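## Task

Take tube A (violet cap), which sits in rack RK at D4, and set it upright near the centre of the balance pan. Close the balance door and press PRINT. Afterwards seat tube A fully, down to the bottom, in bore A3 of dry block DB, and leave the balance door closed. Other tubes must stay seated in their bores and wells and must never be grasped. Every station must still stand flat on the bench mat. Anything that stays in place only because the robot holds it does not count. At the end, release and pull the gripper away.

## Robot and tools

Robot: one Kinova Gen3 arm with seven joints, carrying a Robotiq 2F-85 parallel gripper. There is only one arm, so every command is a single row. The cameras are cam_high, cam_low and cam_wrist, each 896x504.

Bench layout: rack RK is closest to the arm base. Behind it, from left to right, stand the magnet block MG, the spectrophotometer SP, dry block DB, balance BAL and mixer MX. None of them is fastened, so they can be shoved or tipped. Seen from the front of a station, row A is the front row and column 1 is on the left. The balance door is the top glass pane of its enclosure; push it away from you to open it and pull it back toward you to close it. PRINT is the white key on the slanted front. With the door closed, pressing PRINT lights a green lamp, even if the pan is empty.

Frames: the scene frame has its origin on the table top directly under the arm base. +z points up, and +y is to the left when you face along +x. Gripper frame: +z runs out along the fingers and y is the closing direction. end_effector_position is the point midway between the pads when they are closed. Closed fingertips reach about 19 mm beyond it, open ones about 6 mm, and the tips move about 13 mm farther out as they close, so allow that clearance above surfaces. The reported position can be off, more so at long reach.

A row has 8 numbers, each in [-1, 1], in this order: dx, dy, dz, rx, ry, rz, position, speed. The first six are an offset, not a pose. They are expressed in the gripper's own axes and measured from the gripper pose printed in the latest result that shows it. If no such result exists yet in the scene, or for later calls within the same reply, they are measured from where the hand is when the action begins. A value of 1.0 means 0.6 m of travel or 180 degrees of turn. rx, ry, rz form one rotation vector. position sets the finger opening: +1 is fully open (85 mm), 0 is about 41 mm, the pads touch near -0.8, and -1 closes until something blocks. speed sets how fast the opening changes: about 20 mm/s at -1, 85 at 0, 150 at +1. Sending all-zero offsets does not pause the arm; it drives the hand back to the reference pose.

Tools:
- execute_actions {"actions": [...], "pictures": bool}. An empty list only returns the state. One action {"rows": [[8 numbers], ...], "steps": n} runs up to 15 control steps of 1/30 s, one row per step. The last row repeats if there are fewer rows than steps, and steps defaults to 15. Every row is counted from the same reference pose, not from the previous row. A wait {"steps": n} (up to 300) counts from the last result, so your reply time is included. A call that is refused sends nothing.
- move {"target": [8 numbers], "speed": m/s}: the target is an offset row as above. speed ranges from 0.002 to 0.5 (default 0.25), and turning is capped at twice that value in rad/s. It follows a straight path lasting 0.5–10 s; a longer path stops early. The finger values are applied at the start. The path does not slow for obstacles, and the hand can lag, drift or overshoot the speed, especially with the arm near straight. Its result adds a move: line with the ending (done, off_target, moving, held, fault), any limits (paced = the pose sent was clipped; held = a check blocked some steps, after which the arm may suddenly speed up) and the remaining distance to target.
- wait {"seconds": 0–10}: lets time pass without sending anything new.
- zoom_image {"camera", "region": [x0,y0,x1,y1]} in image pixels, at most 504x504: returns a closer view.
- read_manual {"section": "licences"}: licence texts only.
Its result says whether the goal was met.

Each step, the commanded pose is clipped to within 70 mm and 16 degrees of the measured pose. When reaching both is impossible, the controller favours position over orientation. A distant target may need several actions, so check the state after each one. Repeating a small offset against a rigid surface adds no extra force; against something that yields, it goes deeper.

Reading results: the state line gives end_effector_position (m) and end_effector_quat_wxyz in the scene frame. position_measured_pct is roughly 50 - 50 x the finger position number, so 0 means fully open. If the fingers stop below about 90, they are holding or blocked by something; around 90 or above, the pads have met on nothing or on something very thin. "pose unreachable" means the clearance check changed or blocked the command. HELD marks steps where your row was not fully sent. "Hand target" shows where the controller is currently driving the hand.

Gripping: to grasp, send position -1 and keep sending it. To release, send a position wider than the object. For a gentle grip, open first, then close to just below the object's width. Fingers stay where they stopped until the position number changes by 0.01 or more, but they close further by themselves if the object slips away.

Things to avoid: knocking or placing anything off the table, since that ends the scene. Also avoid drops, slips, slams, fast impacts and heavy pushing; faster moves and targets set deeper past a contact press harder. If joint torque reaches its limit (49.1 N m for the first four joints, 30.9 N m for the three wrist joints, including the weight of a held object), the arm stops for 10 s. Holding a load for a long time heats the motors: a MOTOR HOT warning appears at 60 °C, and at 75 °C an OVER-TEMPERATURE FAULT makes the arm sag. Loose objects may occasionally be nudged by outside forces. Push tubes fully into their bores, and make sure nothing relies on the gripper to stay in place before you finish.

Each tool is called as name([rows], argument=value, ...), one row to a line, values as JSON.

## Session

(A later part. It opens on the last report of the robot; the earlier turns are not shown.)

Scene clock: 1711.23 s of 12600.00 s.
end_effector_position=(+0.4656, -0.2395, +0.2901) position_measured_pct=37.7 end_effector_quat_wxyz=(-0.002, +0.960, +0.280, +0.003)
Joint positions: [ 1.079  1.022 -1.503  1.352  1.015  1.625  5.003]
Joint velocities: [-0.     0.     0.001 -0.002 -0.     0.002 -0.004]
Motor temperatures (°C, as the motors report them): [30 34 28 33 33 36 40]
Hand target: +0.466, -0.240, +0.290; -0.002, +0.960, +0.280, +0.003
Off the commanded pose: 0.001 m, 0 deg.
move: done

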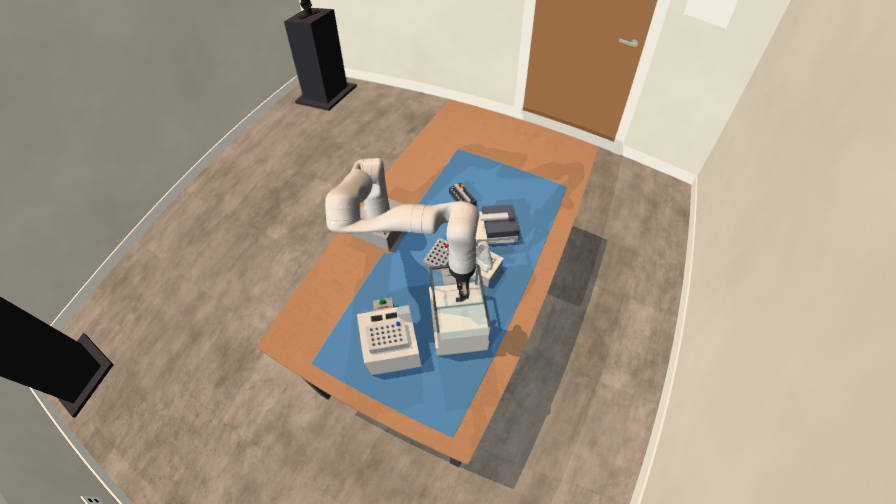

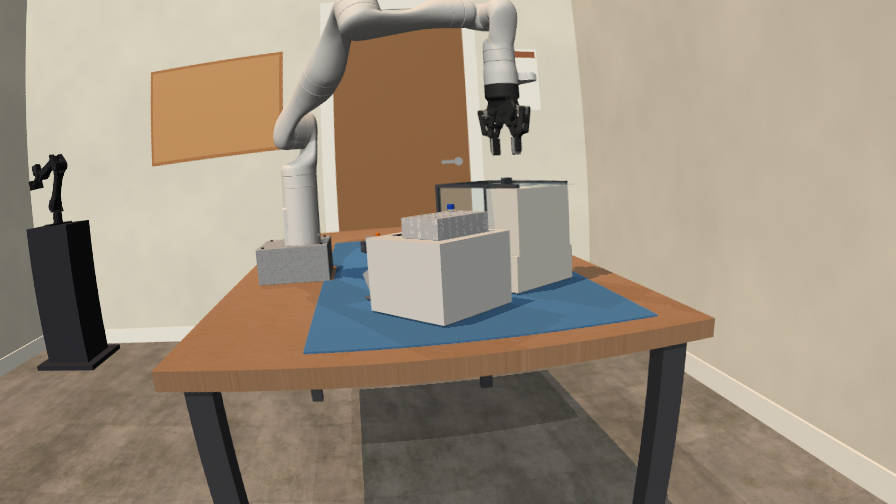

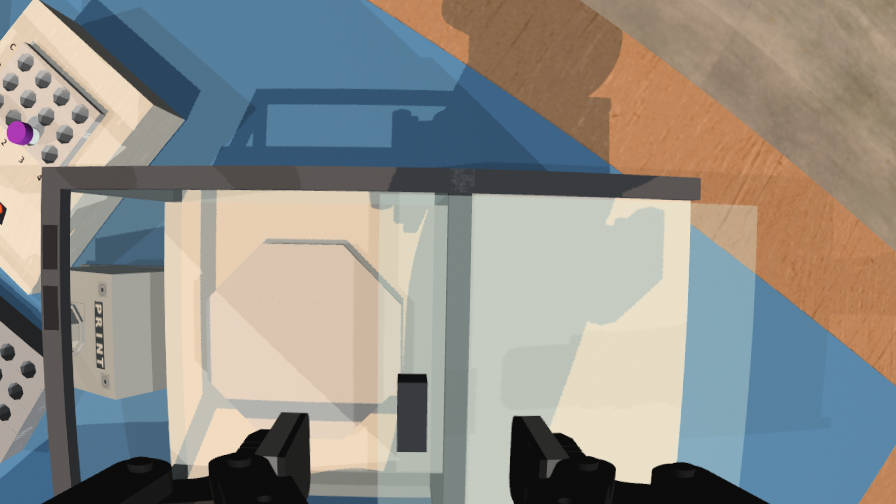

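move(target=[0,0.0007,0.089,0,0,0,0.25,0], speed=0.04)

execute_actions([
  {"rows":[[0,0,0,0,0,0,-1,-0.5]],"steps":15},
], pictures=false)

wait(seconds=1)

Scene clock: 1718.40 s of 12600.00 s.
end_effector_position=(+0.4662, -0.2395, +0.2369) position_measured_pct=37.7 end_effector_quat_wxyz=(-0.002, +0.960, +0.280, +0.003)
Joint positions: [ 1.085  1.09  -1.463  1.432  1.075  1.537  4.96 ]
Joint velocities: [-0.     0.003 -0.001  0.002  0.001 -0.004 -0.001]
Motor temperatures (°C, as the motors report them): [30 34 28 33 33 36 40]
Hand target: +0.466, -0.240, +0.237; -0.002, +0.960, +0.280, +0.003
Off the commanded pose: 0.000 m, 0 deg.
move: done

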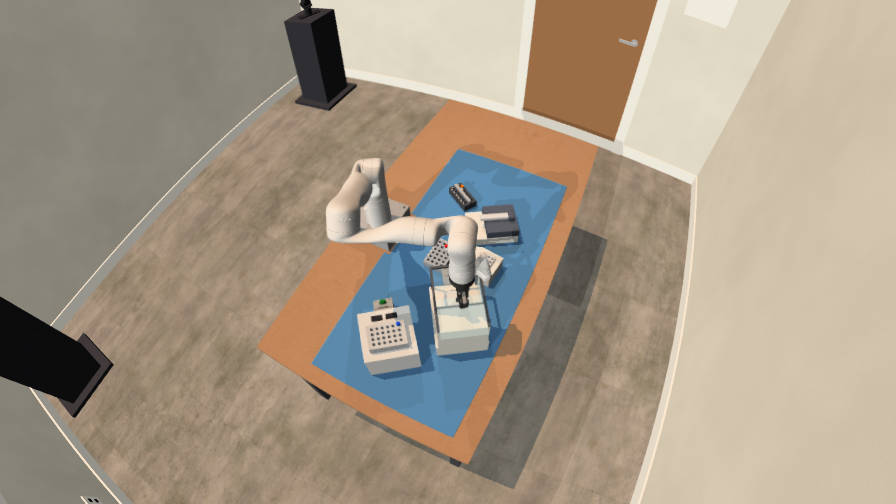

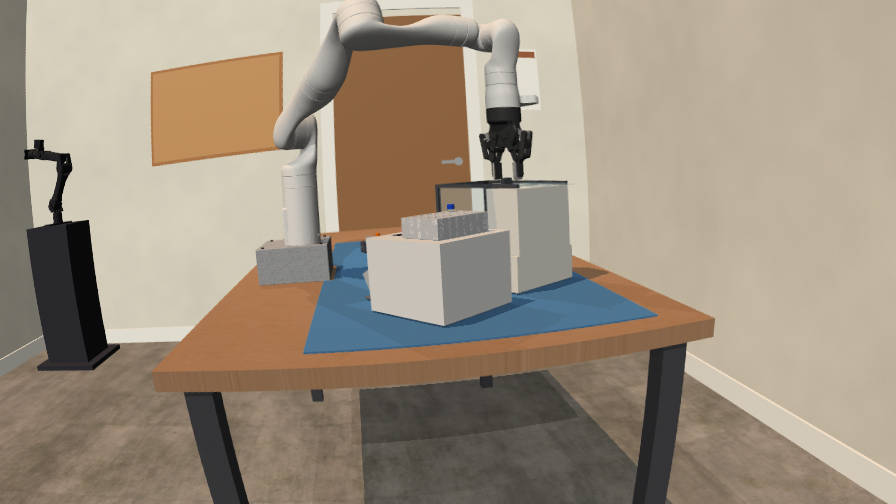

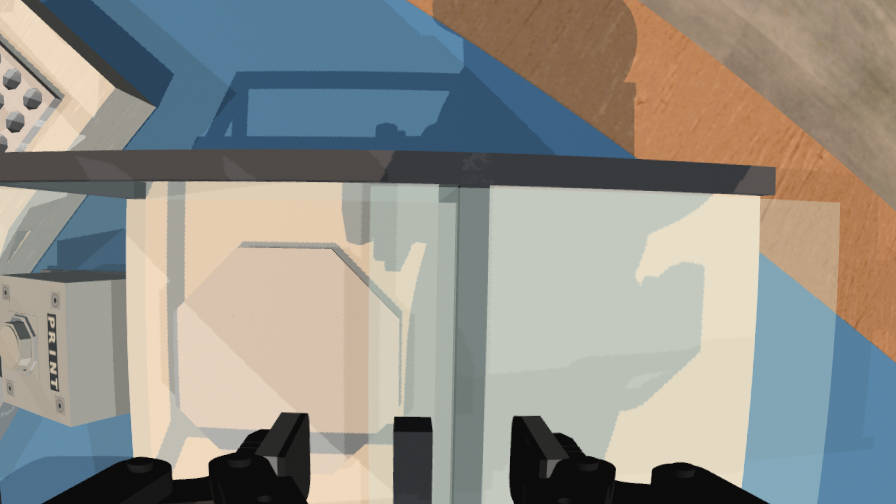

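Scene clock: 1718.90 s of 12600.00 s.
end_effector_position=(+0.4662, -0.2395, +0.2369) position_measured_pct=60.3 end_effector_quat_wxyz=(-0.002, +0.960, +0.280, +0.003)
Joint positions: [ 1.085  1.09  -1.463  1.432  1.075  1.537  4.96 ]
Joint velocities: [-0.     0.     0.002 -0.001 -0.     0.001 -0.001]
Motor temperatures (°C, as the motors report them): [30 34 28 33 33 36 40]
Hand target: +0.466, -0.240, +0.237; -0.002, +0.960, +0.280, +0.003
Off the commanded pose: 0.000 m, 0 deg.
Steps of this call (steps 1 to 15: all 15 steps of this action). Readings (end_effector_position | what the end effector reports):
1: (+0.4662, -0.2395, +0.2369) | position_measured_pct=37.7
2: (+0.4662, -0.2395, +0.2369) | position_measured_pct=38.1
4: (+0.4662, -0.2395, +0.2369) | position_measured_pct=40.5
8: (+0.4662, -0.2395, +0.2369) | position_measured_pct=47.2
15: the state above

Scene clock: 1719.90 s of 12600.00 s.
end_effector_position=(+0.4663, -0.2397, +0.2372) position_measured_pct=84.5 end_effector_quat_wxyz=(-0.002, +0.960, +0.280, +0.003)
Joint positions: [ 1.085  1.09  -1.463  1.432  1.075  1.537  4.961]
Joint velocities: [-0.    -0.     0.001 -0.002  0.001 -0.001  0.   ]
Motor temperatures (°C, as the motors report them): [30 34 28 33 33 36 40]
Hand target: +0.466, -0.240, +0.237; -0.002, +0.960, +0.280, +0.003
Off the commanded pose: 0.000 m, 0 deg.
Steps of this call (steps 1 to 30: nothing new was sent). Readings (end_effector_position | what the end effector reports):
1: (+0.4662, -0.2395, +0.2369) | position_measured_pct=62.3
2: (+0.4662, -0.2395, +0.2369) | position_measured_pct=63.9
4: (+0.4662, -0.2395, +0.2369) | position_measured_pct=67.9
8: (+0.4662, -0.2395, +0.2369) | position_measured_pct=75.0
30: the state above

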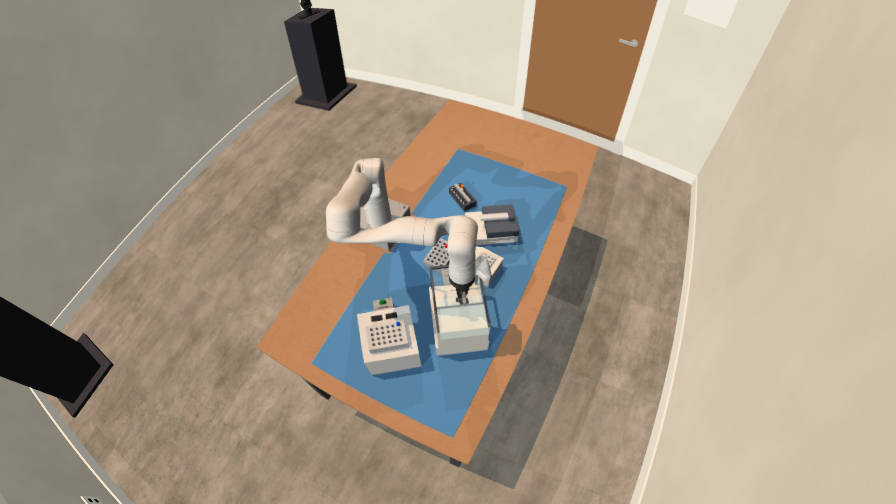

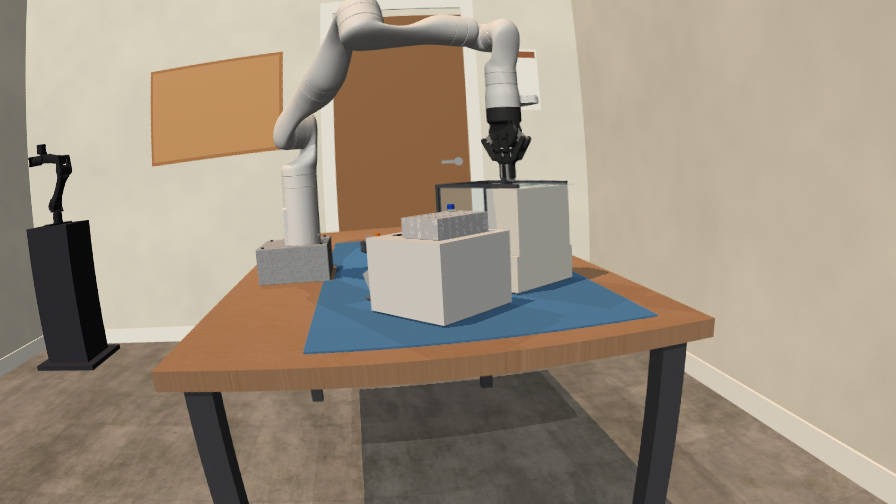

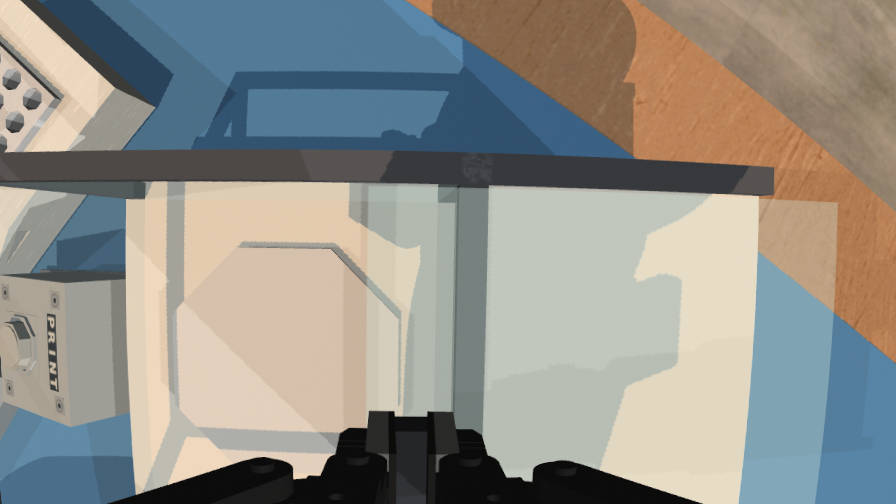

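move(target=[0, -0.180, 0, 0, 0, 0, -1, -0.5], speed=0.035)

Scene clock: 1736.77 s of 12600.00 s.
end_effector_position=(+0.4079, -0.1499, +0.2369) position_measured_pct=84.5 end_effector_quat_wxyz=(-0.001, +0.960, +0.280, +0.002)
Joint positions: [ 1.112  1.003 -1.533  1.76   1.014  1.434  4.673]
Joint velocities: [-0.    -0.001 -0.002  0.006 -0.     0.001 -0.004]
Motor temperatures (°C, as the motors report them): [30 35 28 33 33 36 40]
Hand target: +0.408, -0.149, +0.237; -0.001, +0.960, +0.280, +0.003
Off the commanded pose: 0.001 m, 0 deg.
move: done

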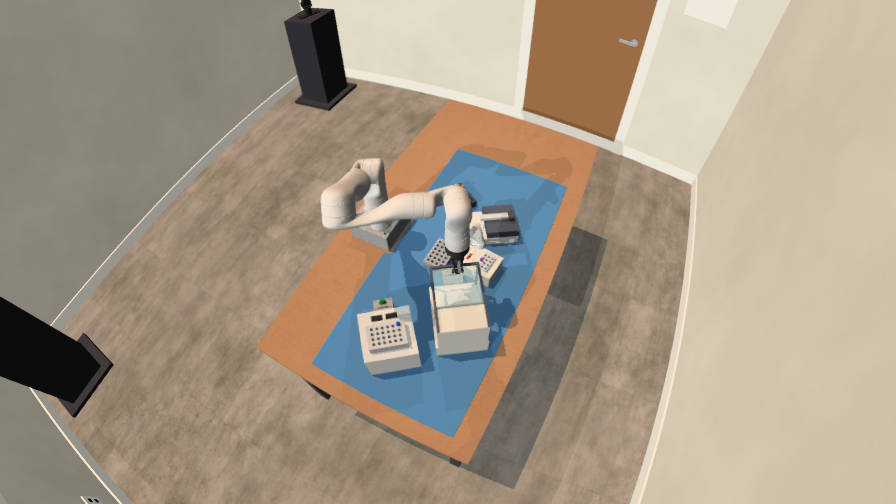

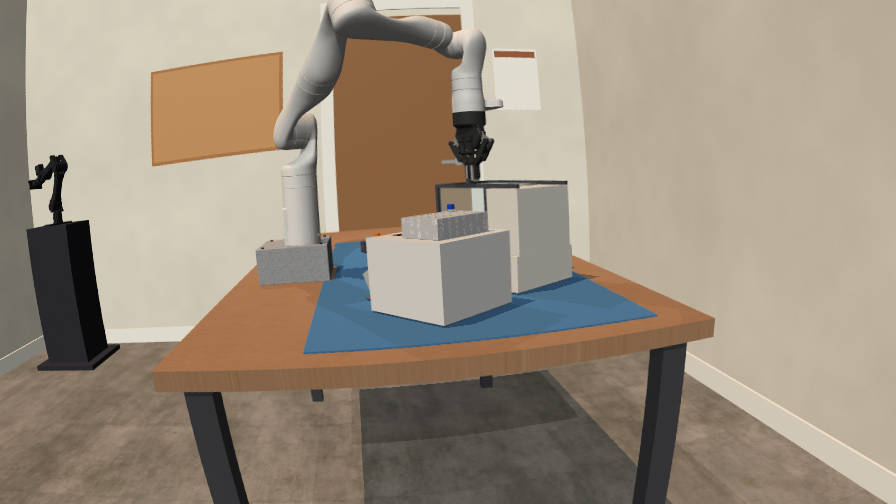

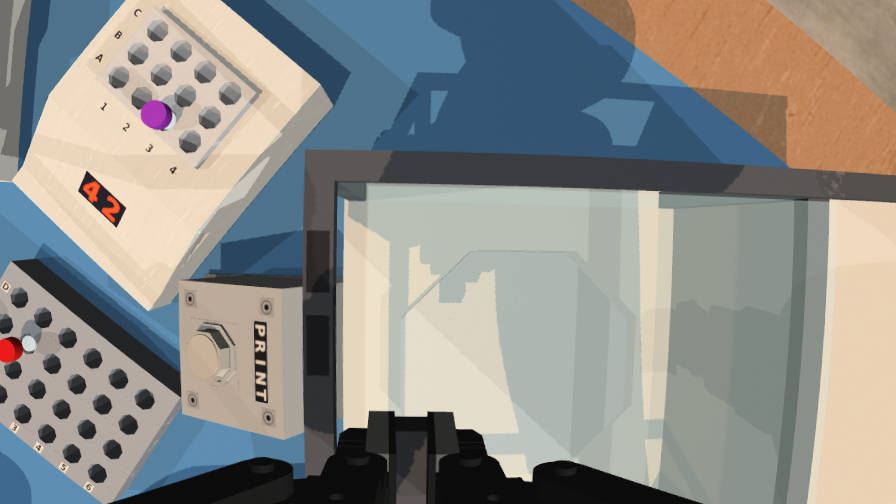

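move(target=[0, -0.011, 0, 0, 0, 0, -1, -0.5], speed=0.005)

Scene clock: 1741.83 s of 12600.00 s.
end_effector_position=(+0.4046, -0.1449, +0.2368) position_measured_pct=84.5 end_effector_quat_wxyz=(-0.000, +0.960, +0.280, +0.003)
Joint positions: [ 1.111  0.998 -1.537  1.777  1.011  1.428  4.656]
Joint velocities: [-0.    -0.    -0.001  0.004 -0.     0.001 -0.002]
Motor temperatures (°C, as the motors report them): [30 35 28 33 33 36 40]
Hand target: +0.404, -0.144, +0.237; -0.001, +0.960, +0.280, +0.002
Off the commanded pose: 0.001 m, 0 deg.
move: done

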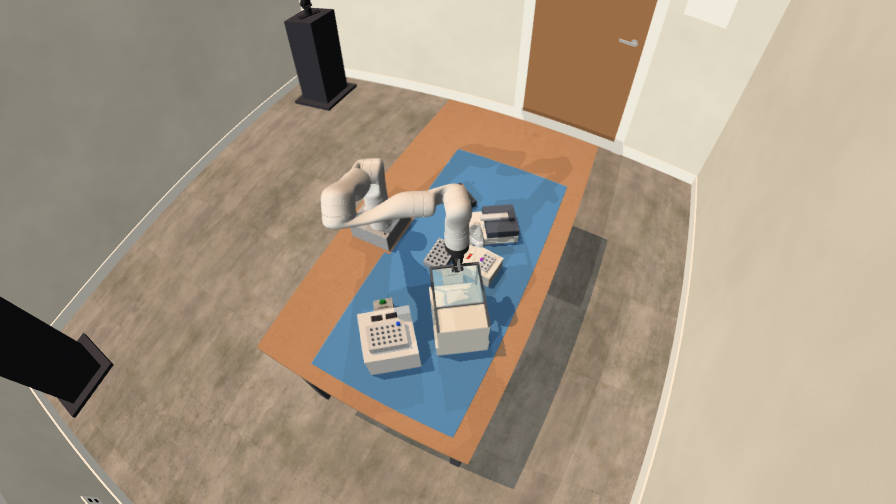

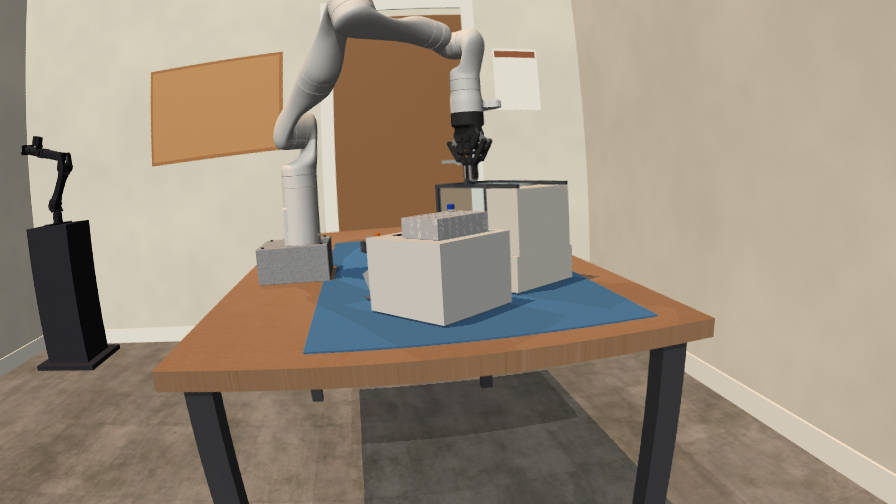

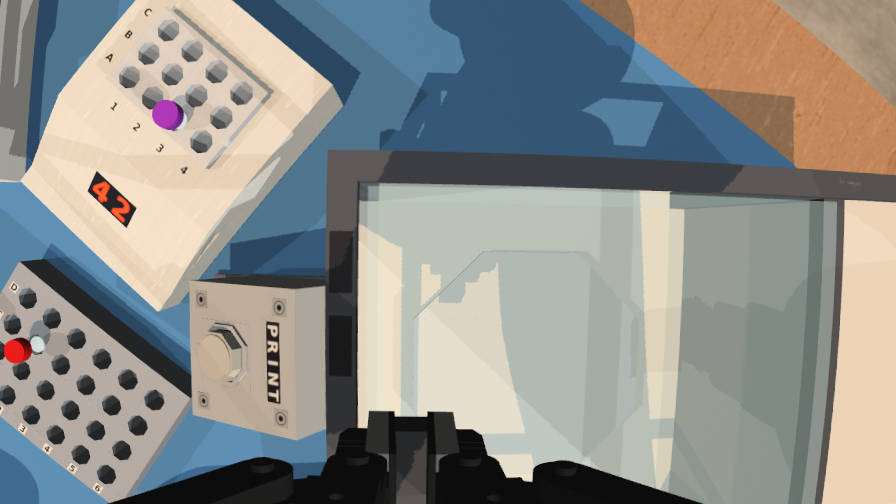

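move(target=[0, -0.006, 0, 0, 0, 0, -1, -0.5], speed=0.003)

Scene clock: 1747.60 s of 12600.00 s.
end_effector_position=(+0.4032, -0.1427, +0.2368) position_measured_pct=84.5 end_effector_quat_wxyz=(+0.000, +0.960, +0.279, +0.003)
Joint positions: [ 1.111  0.995 -1.539  1.786  1.011  1.425  4.646]
Joint velocities: [ 0.     0.    -0.003 -0.002  0.    -0.001 -0.001]
Motor temperatures (°C, as the motors report them): [30 35 28 33 33 36 40]
Hand target: +0.403, -0.142, +0.237; -0.000, +0.960, +0.280, +0.003
Off the commanded pose: 0.001 m, 0 deg.
move: done

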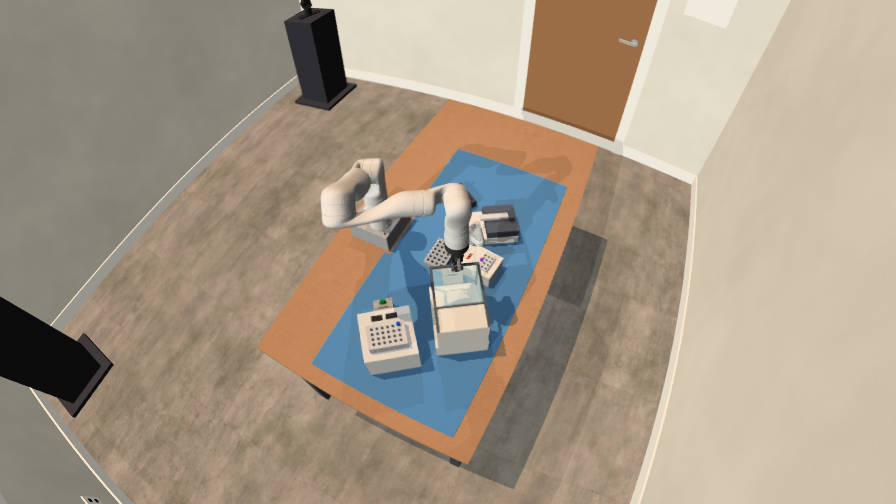

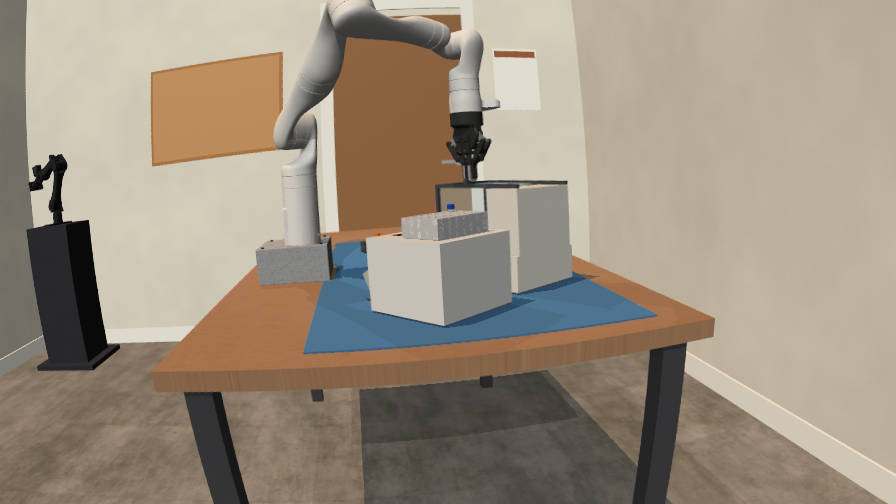

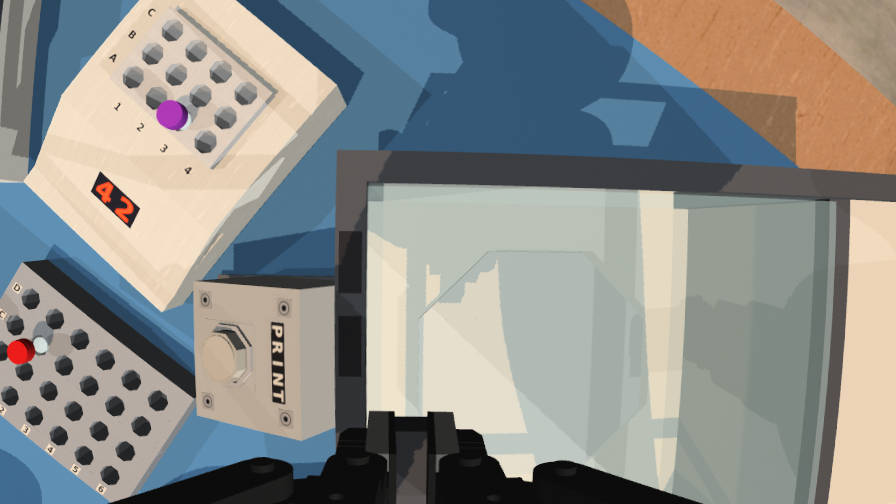

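move(target=[0, -0.005, 0, 0, 0, 0, -1, -0.5], speed=0.003)

Scene clock: 1751.43 s of 12600.00 s.
end_effector_position=(+0.4029, -0.1425, +0.2368) position_measured_pct=84.5 end_effector_quat_wxyz=(+0.002, +0.961, +0.278, +0.004)
Joint positions: [ 1.112  0.994 -1.541  1.791  1.014  1.422  4.638]
Joint velocities: [ 0.     0.001 -0.     0.002  0.003  0.    -0.001]
Motor temperatures (°C, as the motors report them): [30 35 28 33 33 36 40]
Hand target: +0.402, -0.140, +0.237; +0.000, +0.960, +0.279, +0.003
Off the commanded pose: 0.003 m, 0 deg.
move: done

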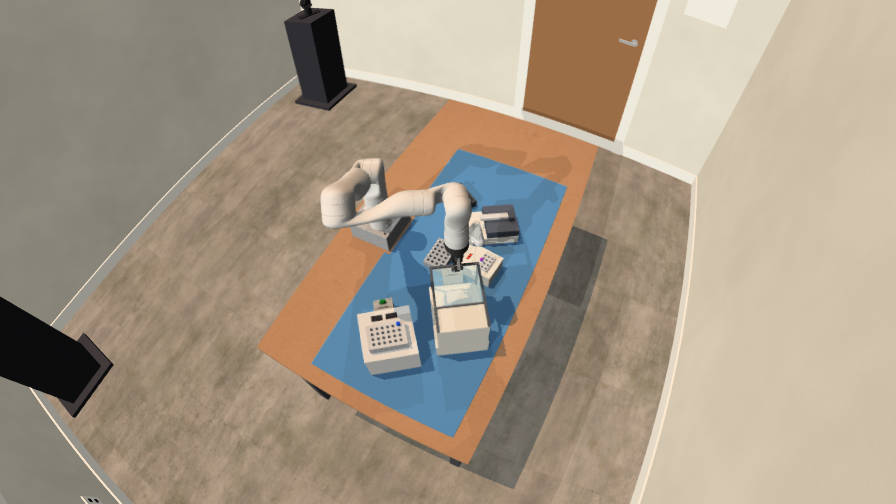

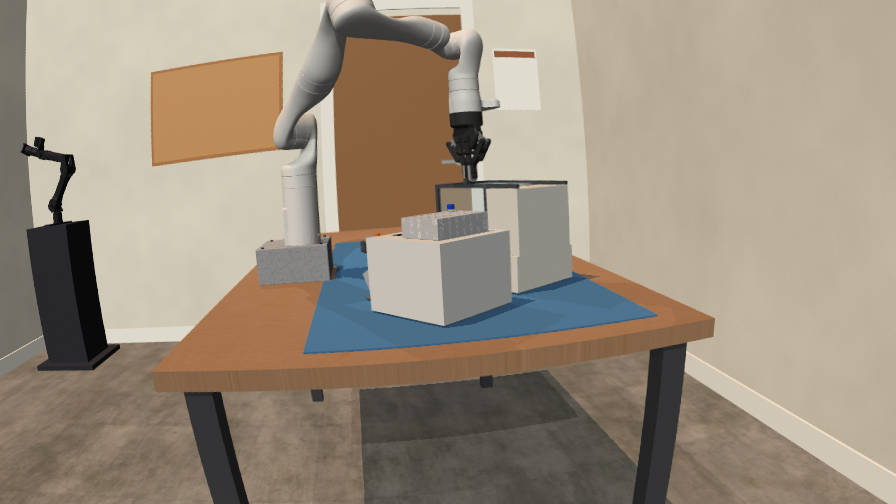

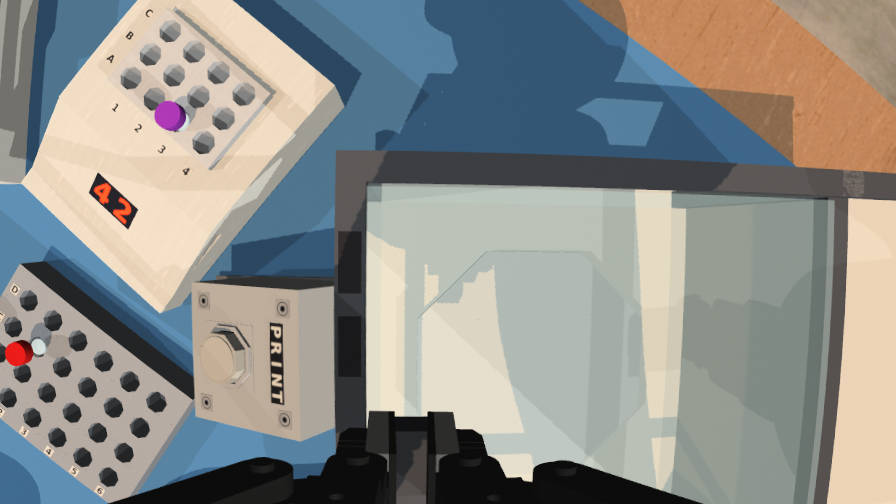

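Stopped: shut. Release and lift.

move(target=[0, 0.001, 0, 0, 0, 0, -0.4, -0.5], speed=0.01)

move(target=[-0.05, 0, -0.16, 0, 0, 0, -0.4, -0.5], speed=0.08)

Scene clock: 1754.73 s of 12600.00 s.
end_effector_position=(+0.4032, -0.1430, +0.2368) position_measured_pct=69.8 end_effector_quat_wxyz=(+0.002, +0.961, +0.278, +0.004)
Joint positions: [ 1.112  0.994 -1.541  1.79   1.015  1.423  4.64 ]
Joint velocities: [-0.     0.     0.003  0.    -0.    -0.001 -0.001]
Motor temperatures (°C, as the motors report them): [30 35 28 33 33 36 40]
Hand target: +0.403, -0.143, +0.237; +0.002, +0.961, +0.278, +0.004
Off the commanded pose: 0.000 m, 0 deg.
move: done

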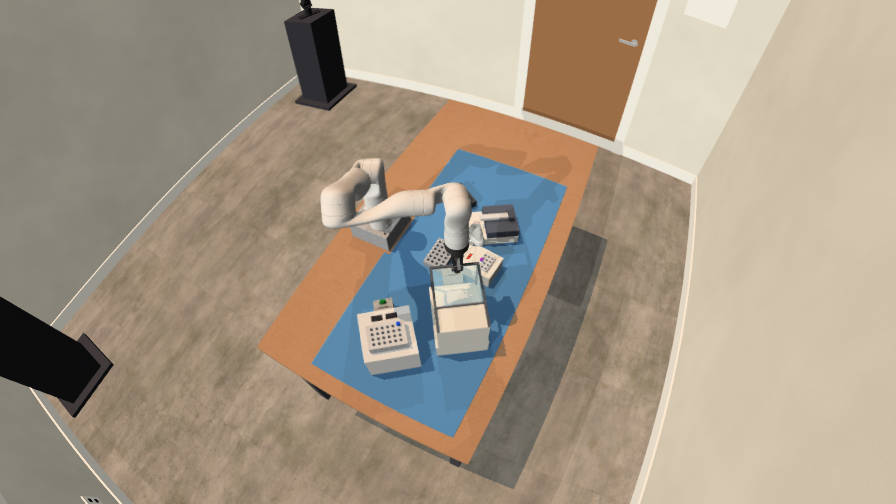

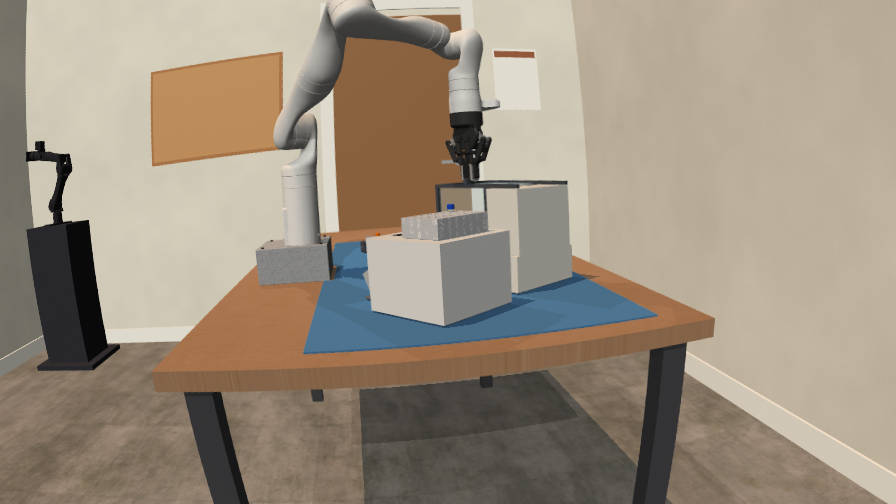

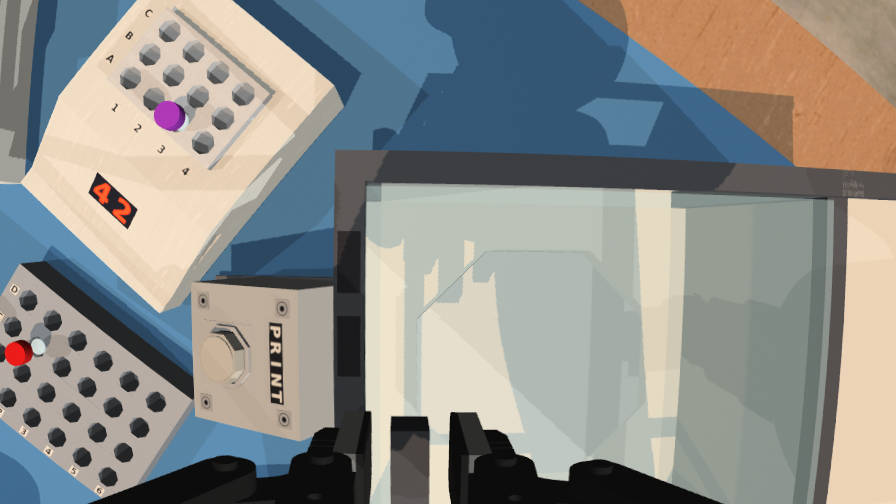

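Scene clock: 1756.37 s of 12600.00 s.
end_effector_position=(+0.3768, -0.1587, +0.3322) position_measured_pct=69.8 end_effector_quat_wxyz=(+0.002, +0.961, +0.278, +0.004)
Joint positions: [ 1.233  0.862 -1.691  1.686  0.858  1.581  4.765]
Joint velocities: [ 0.003 -0.002 -0.002 -0.004 -0.     0.003  0.001]
Motor temperatures (°C, as the motors report them): [30 35 28 33 33 36 40]
Hand target: +0.377, -0.159, +0.332; +0.002, +0.961, +0.278, +0.004
Off the commanded pose: 0.000 m, 0 deg.
move: done

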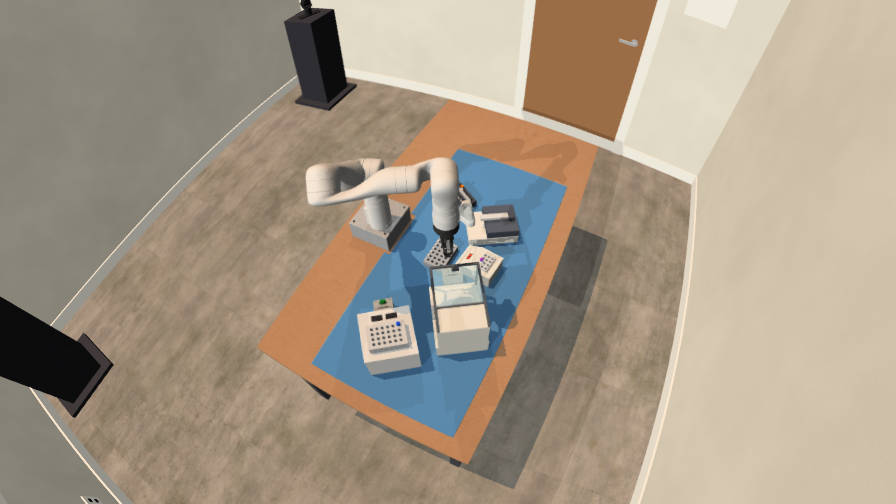

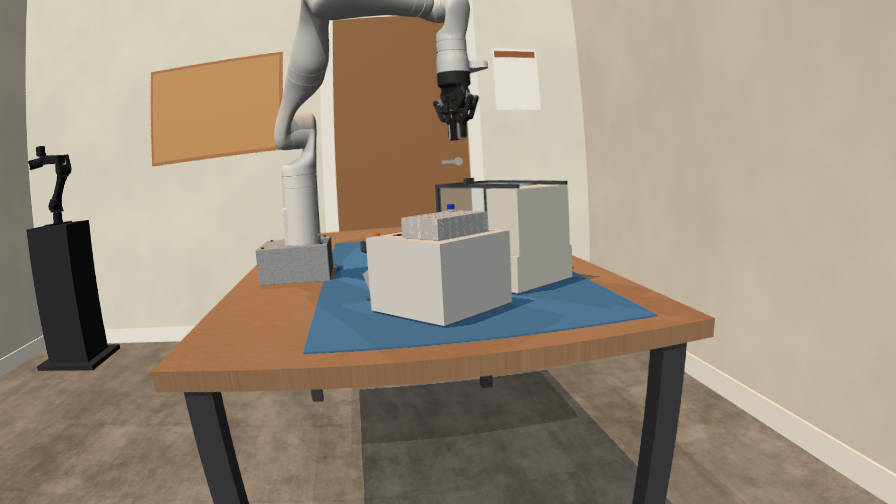

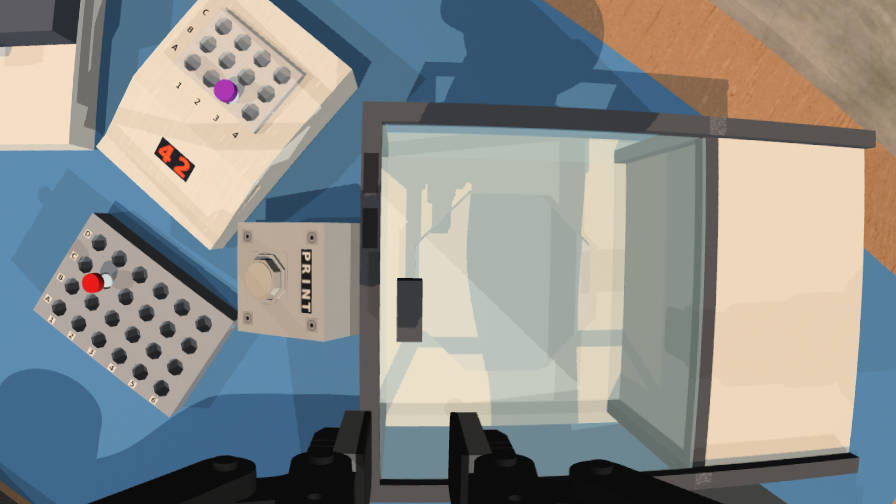

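finished_scene(scene=1)

The scene is finished: the task was done.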